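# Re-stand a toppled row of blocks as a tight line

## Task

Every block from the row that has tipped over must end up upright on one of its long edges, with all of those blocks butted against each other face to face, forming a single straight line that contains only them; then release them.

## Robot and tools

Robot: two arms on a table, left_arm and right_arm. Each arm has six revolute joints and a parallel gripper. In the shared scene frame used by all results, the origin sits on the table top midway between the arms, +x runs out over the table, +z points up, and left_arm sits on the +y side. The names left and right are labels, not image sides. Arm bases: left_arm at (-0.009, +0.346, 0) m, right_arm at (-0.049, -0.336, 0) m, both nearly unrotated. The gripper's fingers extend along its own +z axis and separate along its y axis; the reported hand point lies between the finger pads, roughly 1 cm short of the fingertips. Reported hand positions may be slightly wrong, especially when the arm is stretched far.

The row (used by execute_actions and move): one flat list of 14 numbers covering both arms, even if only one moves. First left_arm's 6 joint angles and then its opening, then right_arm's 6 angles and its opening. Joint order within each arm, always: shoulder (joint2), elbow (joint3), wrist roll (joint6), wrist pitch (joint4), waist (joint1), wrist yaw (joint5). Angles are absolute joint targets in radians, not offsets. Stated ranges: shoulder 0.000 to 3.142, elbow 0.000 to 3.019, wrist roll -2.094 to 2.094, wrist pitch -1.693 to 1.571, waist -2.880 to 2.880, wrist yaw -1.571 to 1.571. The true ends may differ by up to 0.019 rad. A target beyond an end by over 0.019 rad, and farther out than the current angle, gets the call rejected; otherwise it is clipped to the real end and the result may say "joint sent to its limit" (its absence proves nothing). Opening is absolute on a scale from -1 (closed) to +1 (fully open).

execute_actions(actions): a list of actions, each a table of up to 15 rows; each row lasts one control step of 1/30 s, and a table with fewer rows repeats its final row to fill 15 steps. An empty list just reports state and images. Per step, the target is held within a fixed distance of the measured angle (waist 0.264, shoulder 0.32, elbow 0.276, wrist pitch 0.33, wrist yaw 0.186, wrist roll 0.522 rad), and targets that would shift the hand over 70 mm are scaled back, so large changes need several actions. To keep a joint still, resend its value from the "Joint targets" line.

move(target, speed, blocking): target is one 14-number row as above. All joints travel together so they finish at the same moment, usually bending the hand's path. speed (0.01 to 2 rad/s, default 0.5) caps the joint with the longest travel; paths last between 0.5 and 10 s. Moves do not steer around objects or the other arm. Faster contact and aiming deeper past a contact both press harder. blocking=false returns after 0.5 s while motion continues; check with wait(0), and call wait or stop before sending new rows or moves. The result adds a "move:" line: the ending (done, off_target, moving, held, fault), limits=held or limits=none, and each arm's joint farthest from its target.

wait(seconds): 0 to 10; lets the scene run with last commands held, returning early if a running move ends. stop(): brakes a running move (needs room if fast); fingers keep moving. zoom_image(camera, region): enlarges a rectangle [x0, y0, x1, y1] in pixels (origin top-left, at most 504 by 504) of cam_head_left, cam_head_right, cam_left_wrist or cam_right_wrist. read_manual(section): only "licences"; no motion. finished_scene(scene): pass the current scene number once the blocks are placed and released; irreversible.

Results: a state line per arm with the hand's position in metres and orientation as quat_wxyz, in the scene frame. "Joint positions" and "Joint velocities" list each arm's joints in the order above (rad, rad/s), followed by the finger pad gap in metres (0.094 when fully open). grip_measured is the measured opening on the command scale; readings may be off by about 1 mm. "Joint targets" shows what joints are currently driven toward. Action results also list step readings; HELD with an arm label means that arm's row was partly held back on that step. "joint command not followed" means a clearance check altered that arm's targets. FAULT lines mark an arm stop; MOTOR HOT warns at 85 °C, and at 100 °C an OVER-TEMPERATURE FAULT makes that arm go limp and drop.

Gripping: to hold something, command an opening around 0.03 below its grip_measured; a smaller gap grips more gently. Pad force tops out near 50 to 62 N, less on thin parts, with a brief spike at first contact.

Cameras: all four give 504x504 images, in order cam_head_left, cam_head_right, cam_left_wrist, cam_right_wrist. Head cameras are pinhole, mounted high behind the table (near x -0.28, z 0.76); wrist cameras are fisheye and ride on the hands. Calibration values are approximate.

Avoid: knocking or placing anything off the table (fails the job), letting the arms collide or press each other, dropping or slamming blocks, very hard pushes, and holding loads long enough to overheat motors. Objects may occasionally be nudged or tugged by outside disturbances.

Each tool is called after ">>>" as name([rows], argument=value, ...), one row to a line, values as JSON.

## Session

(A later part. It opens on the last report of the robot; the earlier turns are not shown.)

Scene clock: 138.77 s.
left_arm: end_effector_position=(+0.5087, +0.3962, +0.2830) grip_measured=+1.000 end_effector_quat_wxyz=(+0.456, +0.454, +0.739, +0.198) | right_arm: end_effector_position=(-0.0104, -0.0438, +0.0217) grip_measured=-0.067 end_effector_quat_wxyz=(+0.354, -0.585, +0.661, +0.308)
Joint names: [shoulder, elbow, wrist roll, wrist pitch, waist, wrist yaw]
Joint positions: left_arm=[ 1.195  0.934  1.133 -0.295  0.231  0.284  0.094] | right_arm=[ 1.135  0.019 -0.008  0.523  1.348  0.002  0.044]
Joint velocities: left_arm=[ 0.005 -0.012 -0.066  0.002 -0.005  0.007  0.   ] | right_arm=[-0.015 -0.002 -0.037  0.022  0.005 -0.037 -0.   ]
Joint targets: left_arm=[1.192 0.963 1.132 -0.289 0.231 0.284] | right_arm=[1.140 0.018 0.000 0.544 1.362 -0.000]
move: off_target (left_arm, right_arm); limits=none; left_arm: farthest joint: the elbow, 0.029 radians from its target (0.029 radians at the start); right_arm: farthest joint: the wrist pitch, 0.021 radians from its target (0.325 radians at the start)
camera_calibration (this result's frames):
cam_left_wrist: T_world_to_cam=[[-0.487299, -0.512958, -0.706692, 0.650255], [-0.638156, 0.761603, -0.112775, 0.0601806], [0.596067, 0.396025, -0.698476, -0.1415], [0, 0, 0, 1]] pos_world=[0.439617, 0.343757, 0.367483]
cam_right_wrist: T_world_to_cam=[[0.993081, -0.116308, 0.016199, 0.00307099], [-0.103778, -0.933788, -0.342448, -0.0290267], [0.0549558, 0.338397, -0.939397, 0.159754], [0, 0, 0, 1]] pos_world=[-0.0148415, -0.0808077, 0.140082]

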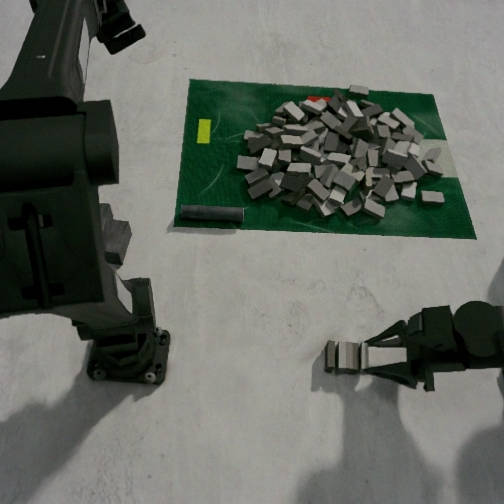

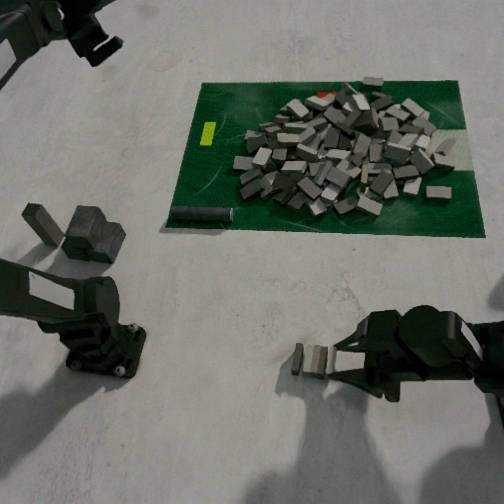

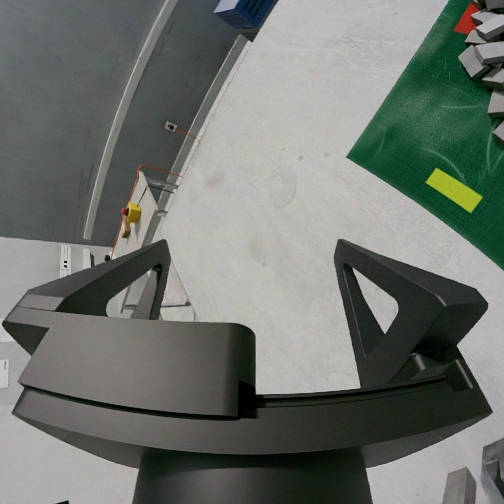

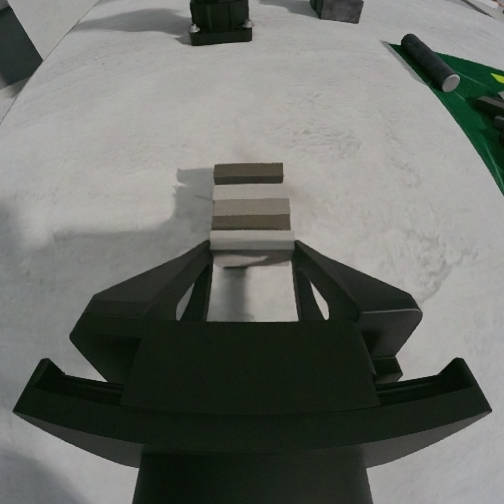

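>>> move(target=[1.192,0.963,1.132,-0.289,0.231,0.284,1,1.26,0.012,0,0.675,1.362,0,-0.11], speed=0.1)

>>> move(target=[1.192,0.963,1.132,-0.289,0.231,0.284,1,1.26,0.012,0,0.675,1.362,0,0.4])

>>> move(target=[1.192,0.963,1.132,-0.289,0.231,0.284,1,0.7,0.1,0,0.3,1.362,0,0.4], speed=0.6)

>>> move(target=[1.192,0.963,1.132,-0.289,0.231,0.284,1,1.2,0.95,1.58,-1.2,1.362,0,1], speed=1)

>>> move(target=[1.192,0.963,1.132,-0.289,0.231,0.284,1,1.393,0.76,1.58,-0.94,1.362,0,1])

>>> move(target=[1.192,0.963,1.132,-0.289,0.231,0.284,1,1.473,0.715,1.58,-0.815,1.362,0,1], speed=0.15)

Scene clock: 142.70 s.
left_arm: end_effector_position=(+0.5087, +0.3962, +0.2830) grip_measured=+1.000 end_effector_quat_wxyz=(+0.456, +0.454, +0.739, +0.198) | right_arm: end_effector_position=(-0.0102, -0.0419, +0.0151) grip_measured=-0.067 end_effector_quat_wxyz=(+0.358, -0.583, +0.659, +0.312)
Joint names: [shoulder, elbow, wrist roll, wrist pitch, waist, wrist yaw]
Joint positions: left_arm=[ 1.195  0.934  1.133 -0.295  0.231  0.284  0.094] | right_arm=[ 1.249  0.012 -0.008  0.656  1.348  0.002  0.044]
Joint velocities: left_arm=[-0.024 -0.002 -0.022  0.012 -0.015 -0.022  0.   ] | right_arm=[-0.015  0.012  0.037 -0.007 -0.015  0.066 -0.001]
Joint targets: left_arm=[1.192 0.963 1.132 -0.289 0.231 0.284] | right_arm=[1.260 0.012 0.000 0.675 1.362 0.000]
move: off_target (left_arm); limits=none; left_arm: farthest joint: the elbow, 0.029 radians from its target (0.029 radians at the start); right_arm: farthest joint: the wrist pitch, 0.019 radians from its target (0.152 radians at the start)
camera_calibration (this result's frames):
cam_left_wrist: T_world_to_cam=[[-0.487299, -0.512958, -0.706692, 0.650255], [-0.638156, 0.761603, -0.112775, 0.0601806], [0.596067, 0.396025, -0.698476, -0.1415], [0, 0, 0, 1]] pos_world=[0.439617, 0.343757, 0.367483]
cam_right_wrist: T_world_to_cam=[[0.993056, -0.116505, 0.0163375, 0.00314443], [-0.103235, -0.929572, -0.353889, -0.0291364], [0.0564167, 0.349745, -0.935145, 0.153413], [0, 0, 0, 1]] pos_world=[-0.0147856, -0.0803735, 0.133101]

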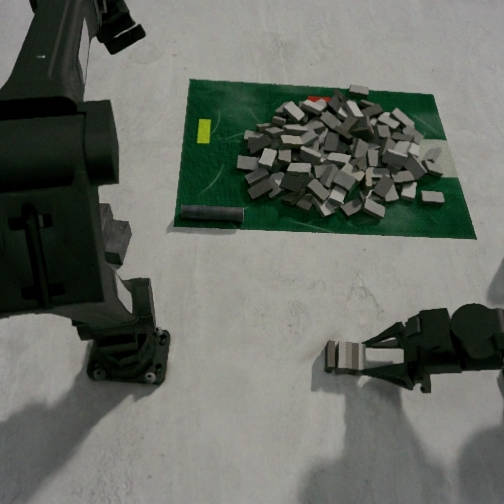

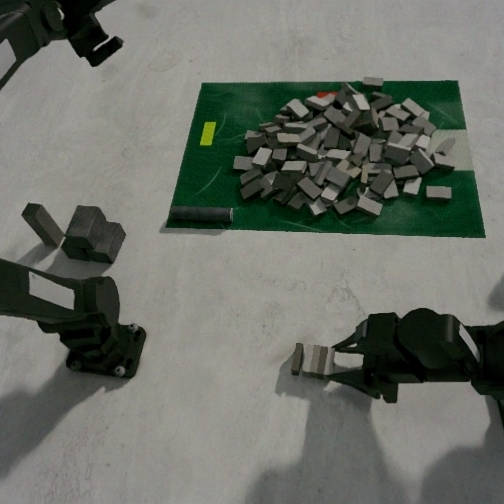

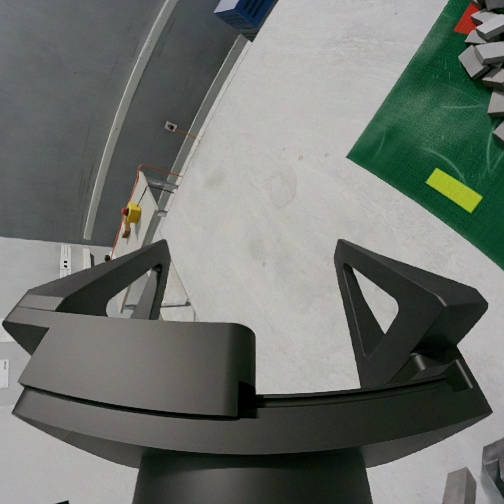

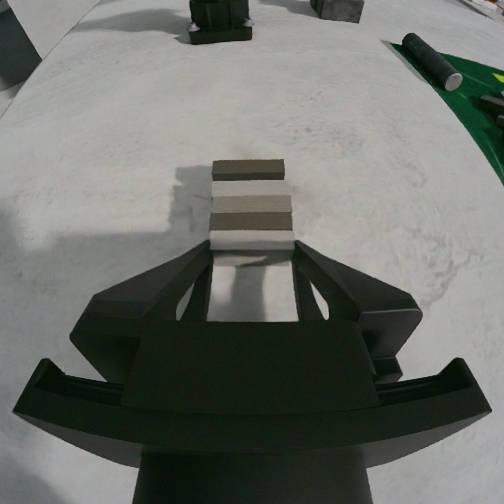

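Scene clock: 143.40 s.
left_arm: end_effector_position=(+0.5087, +0.3962, +0.2830) grip_measured=+1.000 end_effector_quat_wxyz=(+0.456, +0.454, +0.739, +0.198) | right_arm: end_effector_position=(-0.0101, -0.0415, +0.0158) grip_measured=+0.397 end_effector_quat_wxyz=(+0.359, -0.583, +0.658, +0.312)
Joint names: [shoulder, elbow, wrist roll, wrist pitch, waist, wrist yaw]
Joint positions: left_arm=[ 1.195  0.934  1.133 -0.295  0.231  0.284  0.094] | right_arm=[ 1.249  0.012 -0.008  0.659  1.348  0.002  0.066]
Joint velocities: left_arm=[ 0.015  0.002  0.022  0.022 -0.005  0.022  0.   ] | right_arm=[ 0.015  0.012  0.007 -0.022 -0.005  0.022 -0.001]
Joint targets: left_arm=[1.192 0.963 1.132 -0.289 0.231 0.284] | right_arm=[1.260 0.012 -0.000 0.675 1.362 -0.000]
move: off_target (left_arm); limits=none; left_arm: farthest joint: the elbow, 0.029 radians from its target (0.029 radians at the start); right_arm: farthest joint: the wrist pitch, 0.016 radians from its target (0.019 radians at the start)
camera_calibration (this result's frames):
cam_left_wrist: T_world_to_cam=[[-0.487299, -0.512958, -0.706692, 0.650255], [-0.638156, 0.761603, -0.112775, 0.0601806], [0.596067, 0.396025, -0.698476, -0.1415], [0, 0, 0, 1]] pos_world=[0.439617, 0.343757, 0.367483]
cam_right_wrist: T_world_to_cam=[[0.993049, -0.116555, 0.0163717, 0.00312689], [-0.103097, -0.928497, -0.356742, -0.0284383], [0.0567809, 0.352574, -0.93406, 0.153958], [0, 0, 0, 1]] pos_world=[-0.0147789, -0.0803221, 0.13361]

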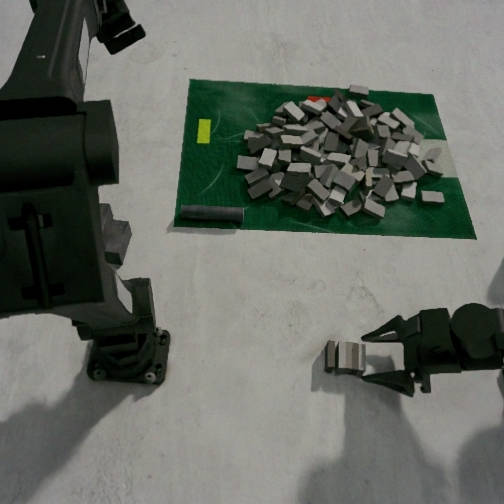

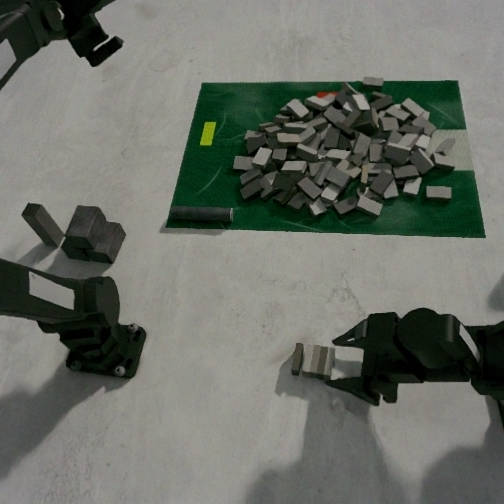

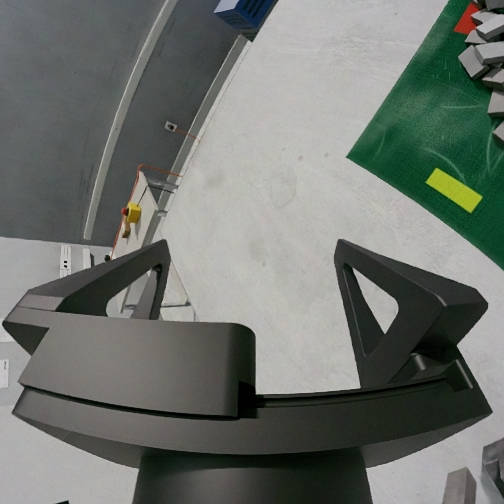

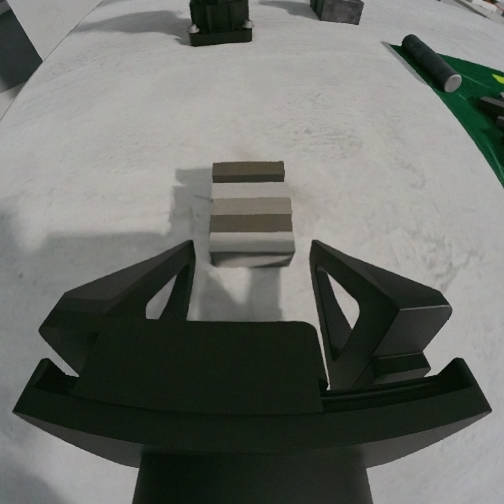

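Scene clock: 144.87 s.
left_arm: end_effector_position=(+0.5087, +0.3962, +0.2830) grip_measured=+1.000 end_effector_quat_wxyz=(+0.456, +0.454, +0.739, +0.198) | right_arm: end_effector_position=(-0.0081, -0.0257, +0.1160) grip_measured=+0.397 end_effector_quat_wxyz=(+0.437, -0.540, +0.610, +0.381)
Joint names: [shoulder, elbow, wrist roll, wrist pitch, waist, wrist yaw]
Joint positions: left_arm=[ 1.195  0.934  1.133 -0.295  0.231  0.284  0.094] | right_arm=[ 0.698  0.055 -0.008  0.309  1.348  0.002  0.066]
Joint velocities: left_arm=[-0.005  0.007  0.066 -0.007 -0.024 -0.11   0.   ] | right_arm=[ 0.005 -0.007 -0.007  0.007 -0.005 -0.022  0.001]
Joint targets: left_arm=[1.192 0.963 1.132 -0.289 0.231 0.284] | right_arm=[0.700 0.100 0.000 0.300 1.362 -0.000]
move: off_target (left_arm, right_arm); limits=none; left_arm: farthest joint: the elbow, 0.029 radians from its target (0.029 radians at the start); right_arm: farthest joint: the elbow, 0.045 radians from its target (0.088 radians at the start)
camera_calibration (this result's frames):
cam_left_wrist: T_world_to_cam=[[-0.487299, -0.512958, -0.706692, 0.650255], [-0.638156, 0.761603, -0.112775, 0.0601806], [0.596067, 0.396025, -0.698476, -0.1415], [0, 0, 0, 1]] pos_world=[0.439617, 0.343757, 0.367483]
cam_right_wrist: T_world_to_cam=[[0.992502, -0.120809, 0.0185928, 0.000935691], [-0.088549, -0.815496, -0.571949, 0.0501875], [0.0842589, 0.566014, -0.820078, 0.234415], [0, 0, 0, 1]] pos_world=[-0.0162362, -0.0916414, 0.220926]

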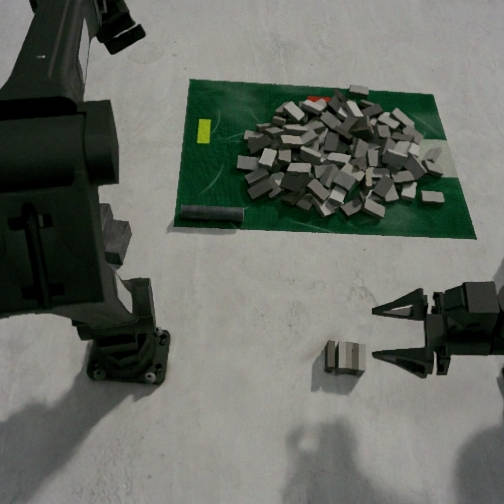

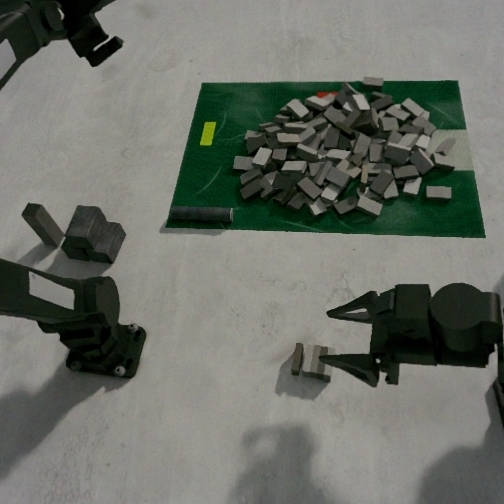

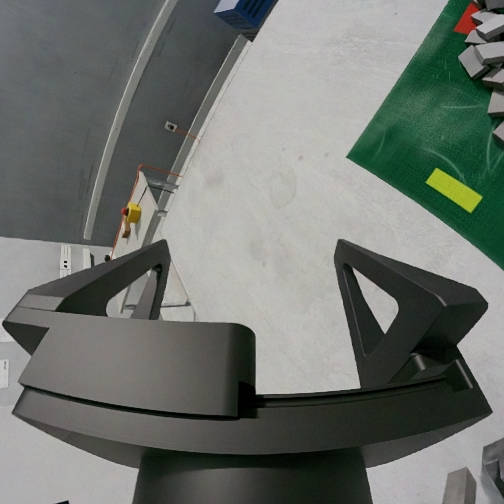

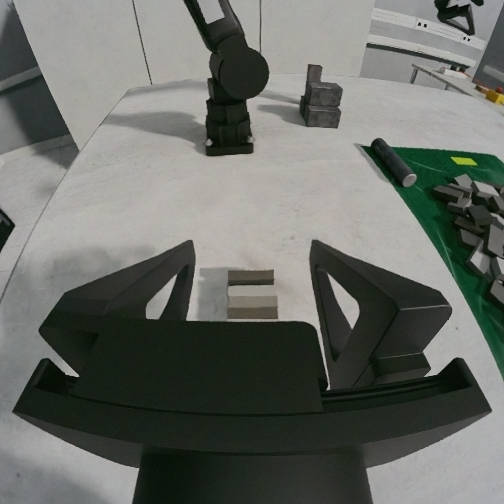

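Scene clock: 147.40 s.
left_arm: end_effector_position=(+0.5087, +0.3962, +0.2830) grip_measured=+1.000 end_effector_quat_wxyz=(+0.456, +0.454, +0.739, +0.198) | right_arm: end_effector_position=(-0.0054, -0.0047, +0.1572) grip_measured=+1.000 end_effector_quat_wxyz=(+0.004, +0.064, +0.997, +0.050)
Joint names: [shoulder, elbow, wrist roll, wrist pitch, waist, wrist yaw]
Joint positions: left_arm=[ 1.195  0.934  1.133 -0.295  0.231  0.284  0.094] | right_arm=[ 1.186  0.907  1.571 -1.191  1.348  0.002  0.094]
Joint velocities: left_arm=[-0.024 -0.012 -0.066 -0.002 -0.005 -0.037  0.   ] | right_arm=[-0.005  0.022  0.066 -0.002 -0.005 -0.022  0.   ]
Joint targets: left_arm=[1.192 0.963 1.132 -0.289 0.231 0.284] | right_arm=[1.200 0.950 1.580 -1.200 1.362 0.000]
move: off_target (left_arm, right_arm); limits=none; left_arm: farthest joint: the elbow, 0.029 radians from its target (0.029 radians at the start); right_arm: farthest joint: the elbow, 0.043 radians from its target (0.895 radians at the start)
camera_calibration (this result's frames):
cam_left_wrist: T_world_to_cam=[[-0.487299, -0.512958, -0.706692, 0.650255], [-0.638156, 0.761603, -0.112775, 0.0601806], [0.596067, 0.396025, -0.698476, -0.1415], [0, 0, 0, 1]] pos_world=[0.439617, 0.343757, 0.367483]
cam_right_wrist: T_world_to_cam=[[-0.115388, -0.987963, -0.103029, 0.00906224], [-0.812857, 0.0343004, 0.581453, -0.0901166], [-0.57092, 0.15084, -0.80703, 0.248548], [0, 0, 0, 1]] pos_world=[0.0696946, -0.0254468, 0.253918]

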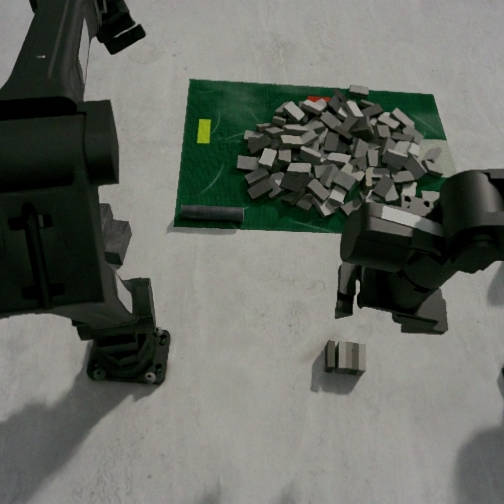

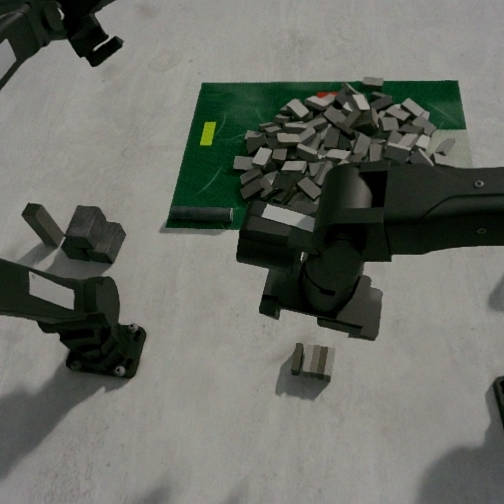

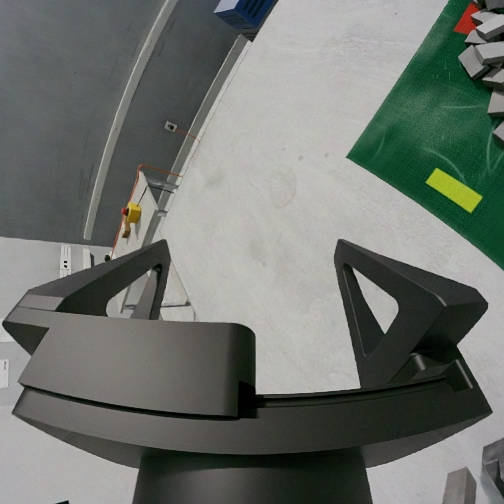

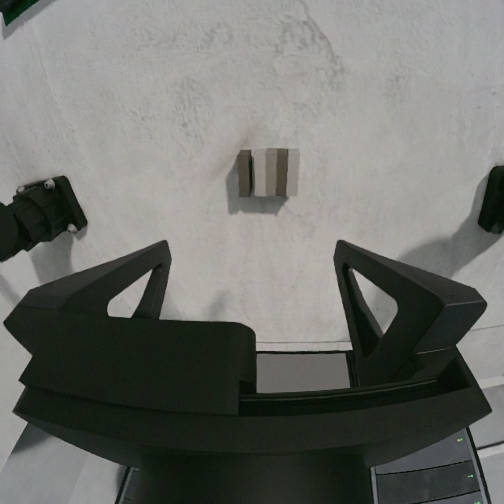

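Scene clock: 148.43 s.
left_arm: end_effector_position=(+0.5087, +0.3962, +0.2830) grip_measured=+1.000 end_effector_quat_wxyz=(+0.456, +0.454, +0.739, +0.198) | right_arm: end_effector_position=(-0.0066, -0.0141, +0.0427) grip_measured=+1.000 end_effector_quat_wxyz=(+0.001, +0.064, +0.998, -0.007)
Joint names: [shoulder, elbow, wrist roll, wrist pitch, waist, wrist yaw]
Joint positions: left_arm=[ 1.195  0.934  1.133 -0.295  0.231  0.284  0.094] | right_arm=[ 1.392  0.756  1.572 -0.949  1.348  0.002  0.094]
Joint velocities: left_arm=[-0.015  0.022  0.007  0.012 -0.005 -0.051  0.   ] | right_arm=[-0.015 -0.007  0.051  0.002 -0.005  0.007  0.   ]
Joint targets: left_arm=[1.192 0.963 1.132 -0.289 0.231 0.284] | right_arm=[1.393 0.760 1.580 -0.940 1.362 -0.000]
move: off_target (left_arm); limits=none; left_arm: farthest joint: the elbow, 0.029 radians from its target (0.029 radians at the start); right_arm: farthest joint: the waist, 0.014 radians from its target (0.014 radians at the start)
camera_calibration (this result's frames):
cam_left_wrist: T_world_to_cam=[[-0.487299, -0.512958, -0.706692, 0.650255], [-0.638156, 0.761603, -0.112775, 0.0601806], [0.596067, 0.396025, -0.698476, -0.1415], [0, 0, 0, 1]] pos_world=[0.439617, 0.343757, 0.367483]
cam_right_wrist: T_world_to_cam=[[-0.116437, -0.993126, 0.0119848, -0.0171123], [-0.804228, 0.101357, 0.585614, -0.0233364], [-0.582803, 0.0585488, -0.810501, 0.155583], [0, 0, 0, 1]] pos_world=[0.0699141, -0.0237385, 0.139972]

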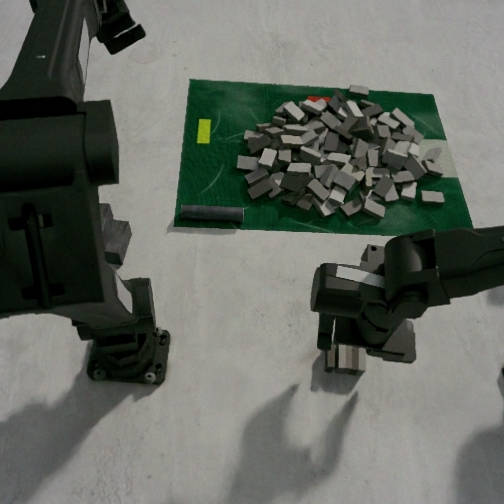

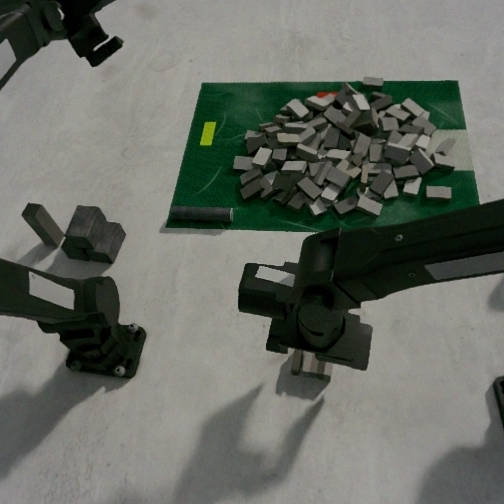

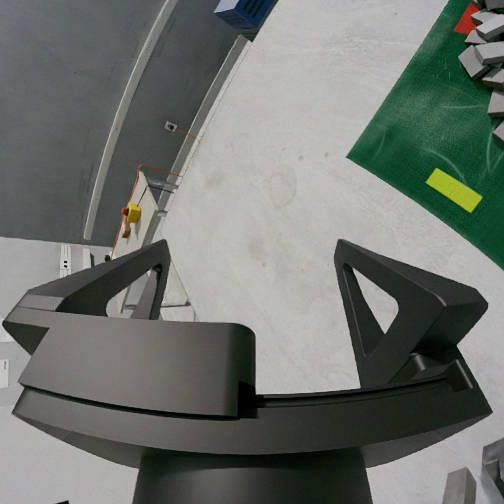

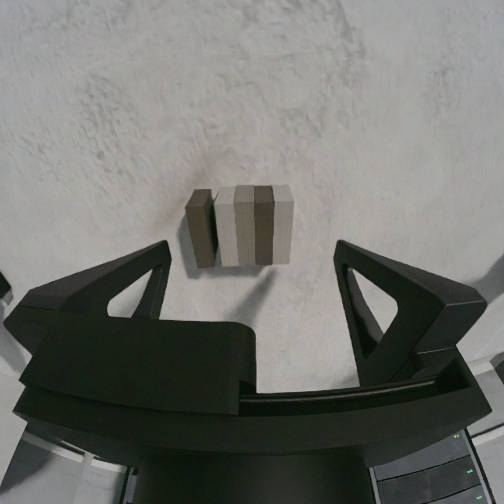

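Scene clock: 149.67 s.
left_arm: end_effector_position=(+0.5087, +0.3962, +0.2830) grip_measured=+1.000 end_effector_quat_wxyz=(+0.456, +0.454, +0.739, +0.198) | right_arm: end_effector_position=(-0.0059, -0.0084, +0.0117) grip_measured=+1.000 end_effector_quat_wxyz=(+0.001, +0.065, +0.998, +0.004)
Joint names: [shoulder, elbow, wrist roll, wrist pitch, waist, wrist yaw]
Joint positions: left_arm=[ 1.195  0.934  1.133 -0.295  0.231  0.284  0.094] | right_arm=[ 1.457  0.719  1.572 -0.825  1.348  0.002  0.094]
Joint velocities: left_arm=[-0.005  0.007  0.037  0.012 -0.005 -0.051  0.   ] | right_arm=[-0.005 -0.012 -0.022 -0.002 -0.015 -0.022  0.   ]
Joint targets: left_arm=[1.192 0.963 1.132 -0.289 0.231 0.284] | right_arm=[1.473 0.715 1.580 -0.815 1.362 -0.000]
move: off_target (left_arm); limits=none; left_arm: farthest joint: the elbow, 0.029 radians from its target (0.029 radians at the start); right_arm: farthest joint: the shoulder, 0.016 radians from its target (0.081 radians at the start)
camera_calibration (this result's frames):
cam_left_wrist: T_world_to_cam=[[-0.487299, -0.512958, -0.706692, 0.650255], [-0.638156, 0.761603, -0.112775, 0.0601806], [0.596067, 0.396025, -0.698476, -0.1415], [0, 0, 0, 1]] pos_world=[0.439617, 0.343757, 0.367483]
cam_right_wrist: T_world_to_cam=[[-0.116818, -0.993098, -0.0105211, -0.0107607], [-0.805875, 0.0885932, 0.58542, -0.00529426], [-0.580447, 0.0768664, -0.810662, 0.130734], [0, 0, 0, 1]] pos_world=[0.0703606, -0.0202665, 0.108967]

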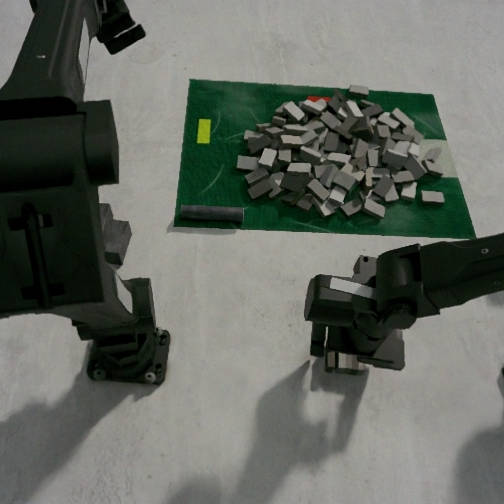

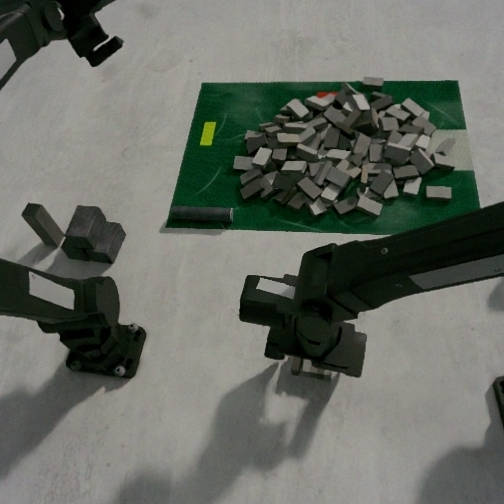

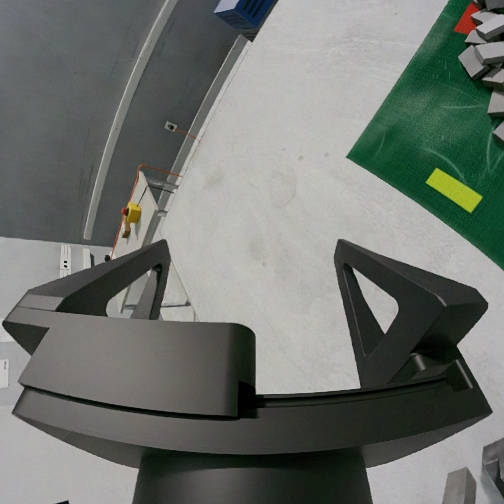

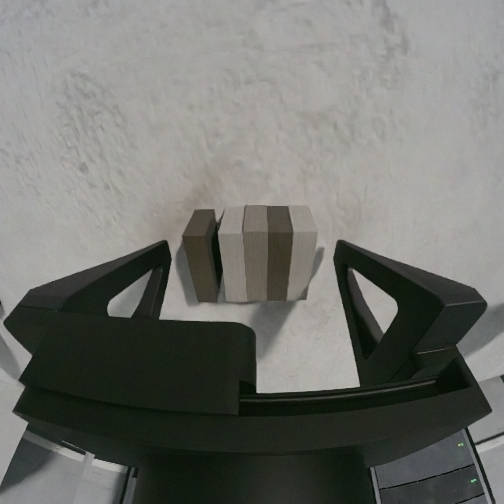

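>>> execute_actions([
  [[1.192,0.963,1.132,-0.289,0.231,0.284,1,1.473,0.715,1.58,-0.815,1.362,0,0.4]],
  [[1.192,0.963,1.132,-0.289,0.231,0.284,1,1.473,0.715,1.58,-0.815,1.362,0,0.27]],
  [[1.192,0.963,1.132,-0.289,0.231,0.284,1,1.473,0.715,1.58,-0.815,1.362,0,0.17]],
  [[1.192,0.963,1.132,-0.289,0.231,0.284,1,1.473,0.715,1.58,-0.815,1.362,0,0.08]],
  [[1.192,0.963,1.132,-0.289,0.231,0.284,1,1.473,0.715,1.58,-0.815,1.362,0,0.08]],
])

>>> move(target=[1.192,0.963,1.132,-0.289,0.231,0.284,1,1.473,0.715,1.58,-0.815,1.362,0,0.6])

>>> move(target=[1.192,0.963,1.132,-0.289,0.231,0.284,1,1.35,0.8,1.58,-0.98,1.362,0,0.6], speed=0.3)

Scene clock: 153.60 s.
left_arm: end_effector_position=(+0.5087, +0.3962, +0.2830) grip_measured=+1.000 end_effector_quat_wxyz=(+0.456, +0.454, +0.739, +0.198) | right_arm: end_effector_position=(-0.0060, -0.0091, +0.0113) grip_measured=+0.177 end_effector_quat_wxyz=(+0.001, +0.065, +0.998, +0.003)
Joint names: [shoulder, elbow, wrist roll, wrist pitch, waist, wrist yaw]
Joint positions: left_arm=[ 1.195  0.934  1.133 -0.295  0.231  0.284  0.094] | right_arm=[ 1.457  0.717  1.572 -0.824  1.348  0.002  0.055]
Joint velocities: left_arm=[-0.005  0.002 -0.081 -0.002 -0.015 -0.007  0.   ] | right_arm=[ 0.005 -0.002  0.11  -0.007 -0.015 -0.022  0.   ]
Joint targets: left_arm=[1.192 0.963 1.132 -0.289 0.231 0.284] | right_arm=[1.473 0.715 1.580 -0.815 1.362 -0.000]
Step readings (joint positions; steps 1 to 15: 1st action; 16 to 30: 2nd action; 31 to 45: 3rd action; 46 to 60: 4th action; 61 to 75: 5th action):
0: left_arm=[1.195 0.934 1.133 -0.295 0.231 0.284] | right_arm=[1.457 0.719 1.572 -0.825 1.348 0.002]
1: left_arm=[1.195 0.934 1.133 -0.295 0.231 0.284] | right_arm=[1.457 0.719 1.572 -0.825 1.348 0.002]
2: left_arm=[1.195 0.934 1.133 -0.295 0.231 0.284] | right_arm=[1.457 0.719 1.572 -0.825 1.348 0.002]
4: left_arm=[1.195 0.934 1.133 -0.295 0.231 0.284] | right_arm=[1.457 0.719 1.572 -0.825 1.348 0.002]
8: left_arm=[1.195 0.934 1.133 -0.295 0.231 0.284] | right_arm=[1.457 0.719 1.572 -0.825 1.348 0.002]
15: left_arm=[1.195 0.934 1.133 -0.295 0.231 0.284] | right_arm=[1.457 0.719 1.572 -0.825 1.348 0.002]
16: left_arm=[1.195 0.934 1.133 -0.295 0.231 0.284] | right_arm=[1.457 0.719 1.572 -0.825 1.348 0.002]
17: left_arm=[1.195 0.934 1.133 -0.295 0.231 0.284] | right_arm=[1.457 0.719 1.572 -0.824 1.348 0.002]
19: left_arm=[1.195 0.934 1.133 -0.295 0.231 0.284] | right_arm=[1.457 0.718 1.572 -0.824 1.348 0.002]
23: left_arm=[1.195 0.934 1.133 -0.295 0.231 0.284] | right_arm=[1.457 0.718 1.572 -0.824 1.348 0.002]
30: left_arm=[1.195 0.934 1.133 -0.295 0.231 0.284] | right_arm=[1.457 0.718 1.572 -0.824 1.348 0.002]
31: left_arm=[1.195 0.934 1.133 -0.295 0.231 0.284] | right_arm=[1.457 0.718 1.572 -0.824 1.348 0.002]
32: left_arm=[1.195 0.934 1.133 -0.295 0.231 0.284] | right_arm=[1.457 0.717 1.572 -0.824 1.348 0.002]
34: left_arm=[1.195 0.934 1.133 -0.295 0.231 0.284] | right_arm=[1.457 0.717 1.572 -0.824 1.348 0.002]
38: left_arm=[1.195 0.934 1.133 -0.295 0.231 0.284] | right_arm=[1.457 0.717 1.572 -0.824 1.348 0.002]
45: left_arm=[1.195 0.934 1.133 -0.295 0.231 0.284] | right_arm=[1.457 0.717 1.572 -0.824 1.348 0.002]
46: left_arm=[1.195 0.934 1.133 -0.295 0.231 0.284] | right_arm=[1.457 0.717 1.572 -0.824 1.348 0.002]
47: left_arm=[1.195 0.934 1.133 -0.295 0.231 0.284] | right_arm=[1.457 0.717 1.572 -0.824 1.348 0.002]
49: left_arm=[1.195 0.934 1.133 -0.295 0.231 0.284] | right_arm=[1.457 0.717 1.572 -0.824 1.348 0.002]
53: left_arm=[1.195 0.934 1.133 -0.295 0.231 0.284] | right_arm=[1.457 0.717 1.572 -0.824 1.348 0.002]
60: left_arm=[1.195 0.934 1.133 -0.295 0.231 0.284] | right_arm=[1.457 0.717 1.572 -0.824 1.348 0.002]
61: left_arm=[1.195 0.934 1.133 -0.295 0.231 0.284] | right_arm=[1.457 0.717 1.572 -0.824 1.348 0.002]
62: left_arm=[1.195 0.934 1.133 -0.295 0.231 0.284] | right_arm=[1.457 0.717 1.572 -0.824 1.348 0.002]
64: left_arm=[1.195 0.934 1.133 -0.295 0.231 0.284] | right_arm=[1.457 0.717 1.572 -0.824 1.348 0.002]
68: left_arm=[1.195 0.934 1.133 -0.295 0.231 0.284] | right_arm=[1.457 0.717 1.572 -0.824 1.348 0.002]
75: Joint positions above
camera_calibration (this result's frames):
cam_left_wrist: T_world_to_cam=[[-0.487299, -0.512958, -0.706692, 0.650255], [-0.638156, 0.761603, -0.112775, 0.0601806], [0.596067, 0.396025, -0.698476, -0.1415], [0, 0, 0, 1]] pos_world=[0.439617, 0.343757, 0.367483]
cam_right_wrist: T_world_to_cam=[[-0.117199, -0.993064, -0.00938161, -0.0114531], [-0.805533, 0.0895338, 0.585748, -0.00509714], [-0.580845, 0.0762065, -0.810439, 0.130335], [0, 0, 0, 1]] pos_world=[0.0702563, -0.0208497, 0.108507]

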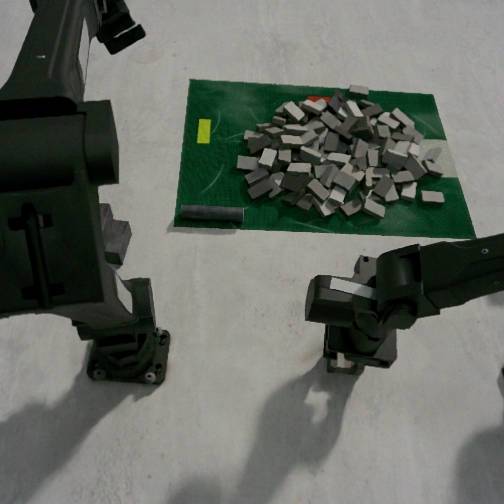

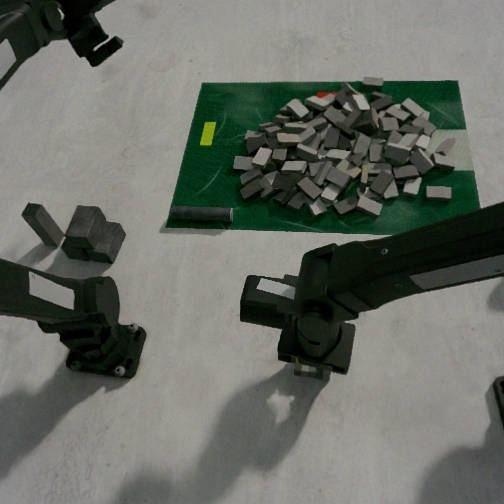

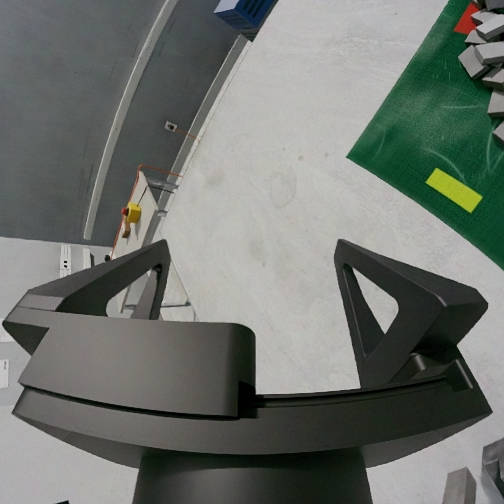

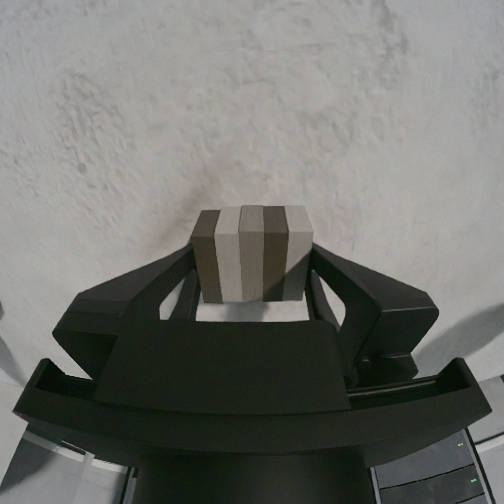

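Scene clock: 154.30 s.
left_arm: end_effector_position=(+0.5087, +0.3962, +0.2830) grip_measured=+1.000 end_effector_quat_wxyz=(+0.456, +0.454, +0.739, +0.198) | right_arm: end_effector_position=(-0.0060, -0.0091, +0.0113) grip_measured=+0.597 end_effector_quat_wxyz=(+0.001, +0.065, +0.998, +0.003)
Joint names: [shoulder, elbow, wrist roll, wrist pitch, waist, wrist yaw]
Joint positions: left_arm=[ 1.195  0.934  1.133 -0.295  0.231  0.284  0.094] | right_arm=[ 1.457  0.717  1.572 -0.824  1.348  0.002  0.075]
Joint velocities: left_arm=[-0.015  0.012  0.066 -0.022  0.005  0.007  0.   ] | right_arm=[ 0.005  0.022 -0.022 -0.002 -0.005  0.051 -0.002]
Joint targets: left_arm=[1.192 0.963 1.132 -0.289 0.231 0.284] | right_arm=[1.473 0.715 1.580 -0.815 1.362 0.000]
move: off_target (left_arm); limits=none; left_arm: farthest joint: the elbow, 0.029 radians from its target (0.029 radians at the start); right_arm: farthest joint: the shoulder, 0.016 radians from its target (0.016 radians at the start)
camera_calibration (this result's frames):
cam_left_wrist: T_world_to_cam=[[-0.487299, -0.512958, -0.706692, 0.650255], [-0.638156, 0.761603, -0.112775, 0.0601806], [0.596067, 0.396025, -0.698476, -0.1415], [0, 0, 0, 1]] pos_world=[0.439617, 0.343757, 0.367483]
cam_right_wrist: T_world_to_cam=[[-0.117199, -0.993064, -0.00938161, -0.0114531], [-0.805533, 0.0895338, 0.585748, -0.00509714], [-0.580845, 0.0762065, -0.810439, 0.130335], [0, 0, 0, 1]] pos_world=[0.0702563, -0.0208497, 0.108507]

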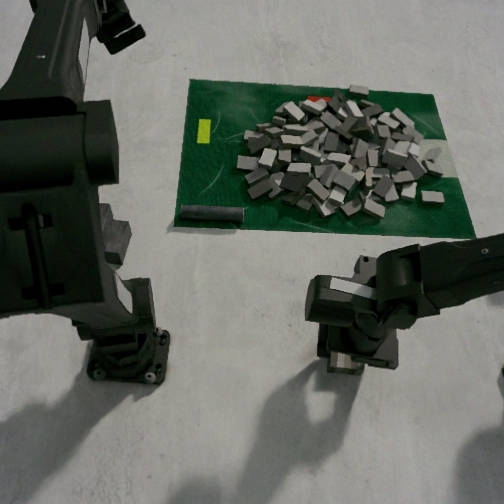

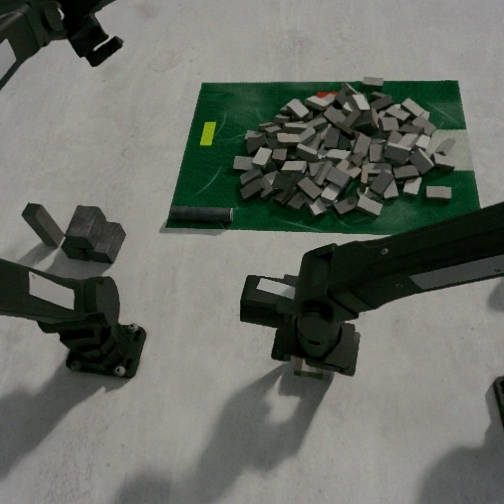

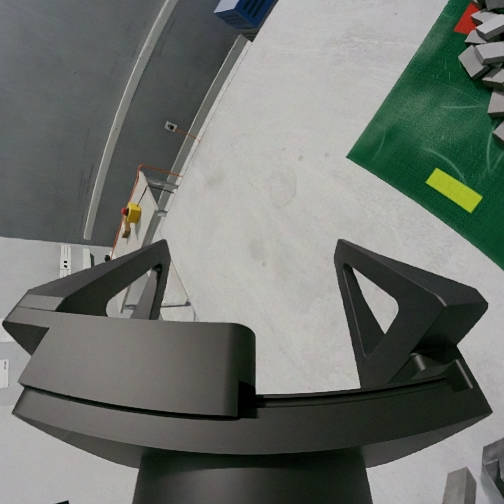

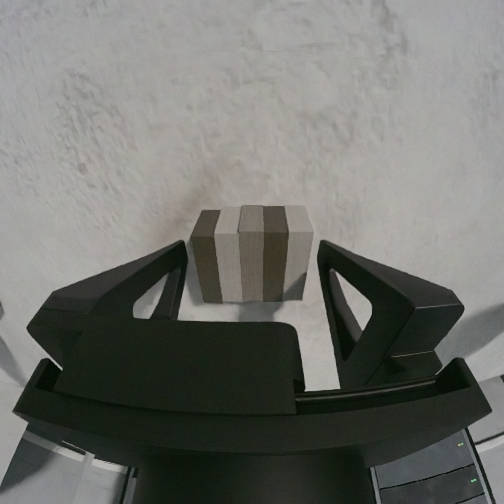

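Scene clock: 155.27 s.
left_arm: end_effector_position=(+0.5087, +0.3962, +0.2830) grip_measured=+1.000 end_effector_quat_wxyz=(+0.456, +0.454, +0.739, +0.198) | right_arm: end_effector_position=(-0.0065, -0.0126, +0.0577) grip_measured=+0.597 end_effector_quat_wxyz=(+0.001, +0.065, +0.998, +0.007)
Joint names: [shoulder, elbow, wrist roll, wrist pitch, waist, wrist yaw]
Joint positions: left_arm=[ 1.195  0.934  1.133 -0.295  0.231  0.284  0.094] | right_arm=[ 1.35   0.764  1.572 -0.971  1.348  0.002  0.075]
Joint velocities: left_arm=[-0.015 -0.007 -0.066 -0.017 -0.005 -0.081  0.   ] | right_arm=[ 0.015 -0.012  0.037 -0.012 -0.005 -0.007 -0.001]
Joint targets: left_arm=[1.192 0.963 1.132 -0.289 0.231 0.284] | right_arm=[1.350 0.800 1.580 -0.980 1.362 -0.000]
move: off_target (left_arm, right_arm); limits=none; left_arm: farthest joint: the elbow, 0.029 radians from its target (0.029 radians at the start); right_arm: farthest joint: the elbow, 0.036 radians from its target (0.083 radians at the start)
camera_calibration (this result's frames):
cam_left_wrist: T_world_to_cam=[[-0.487299, -0.512958, -0.706692, 0.650255], [-0.638156, 0.761603, -0.112775, 0.0601806], [0.596067, 0.396025, -0.698476, -0.1415], [0, 0, 0, 1]] pos_world=[0.439617, 0.343757, 0.367483]
cam_right_wrist: T_world_to_cam=[[-0.11719, -0.992989, -0.0154844, -0.0141668], [-0.805989, 0.0859881, 0.585651, -0.0323956], [-0.580214, 0.0811126, -0.810415, 0.168048], [0, 0, 0, 1]] pos_world=[0.0697333, -0.0249127, 0.154942]

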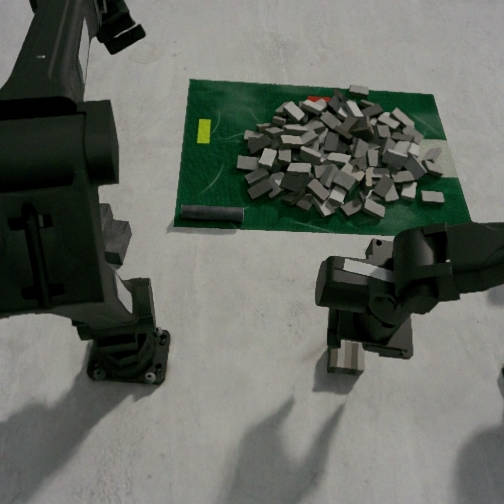

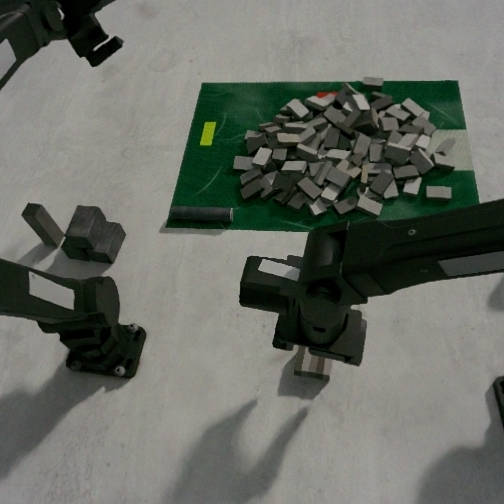

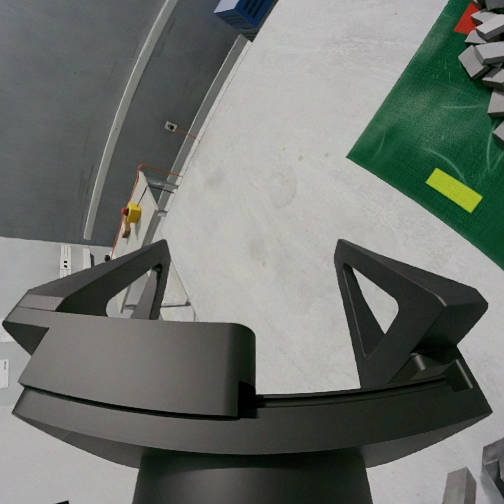

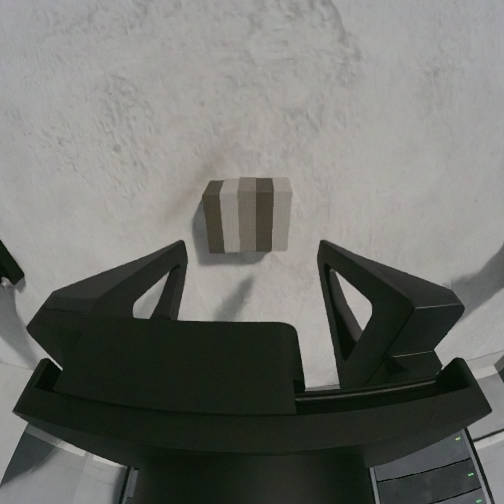

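>>> finished_scene(scene=2)

The scene is finished: the task was done.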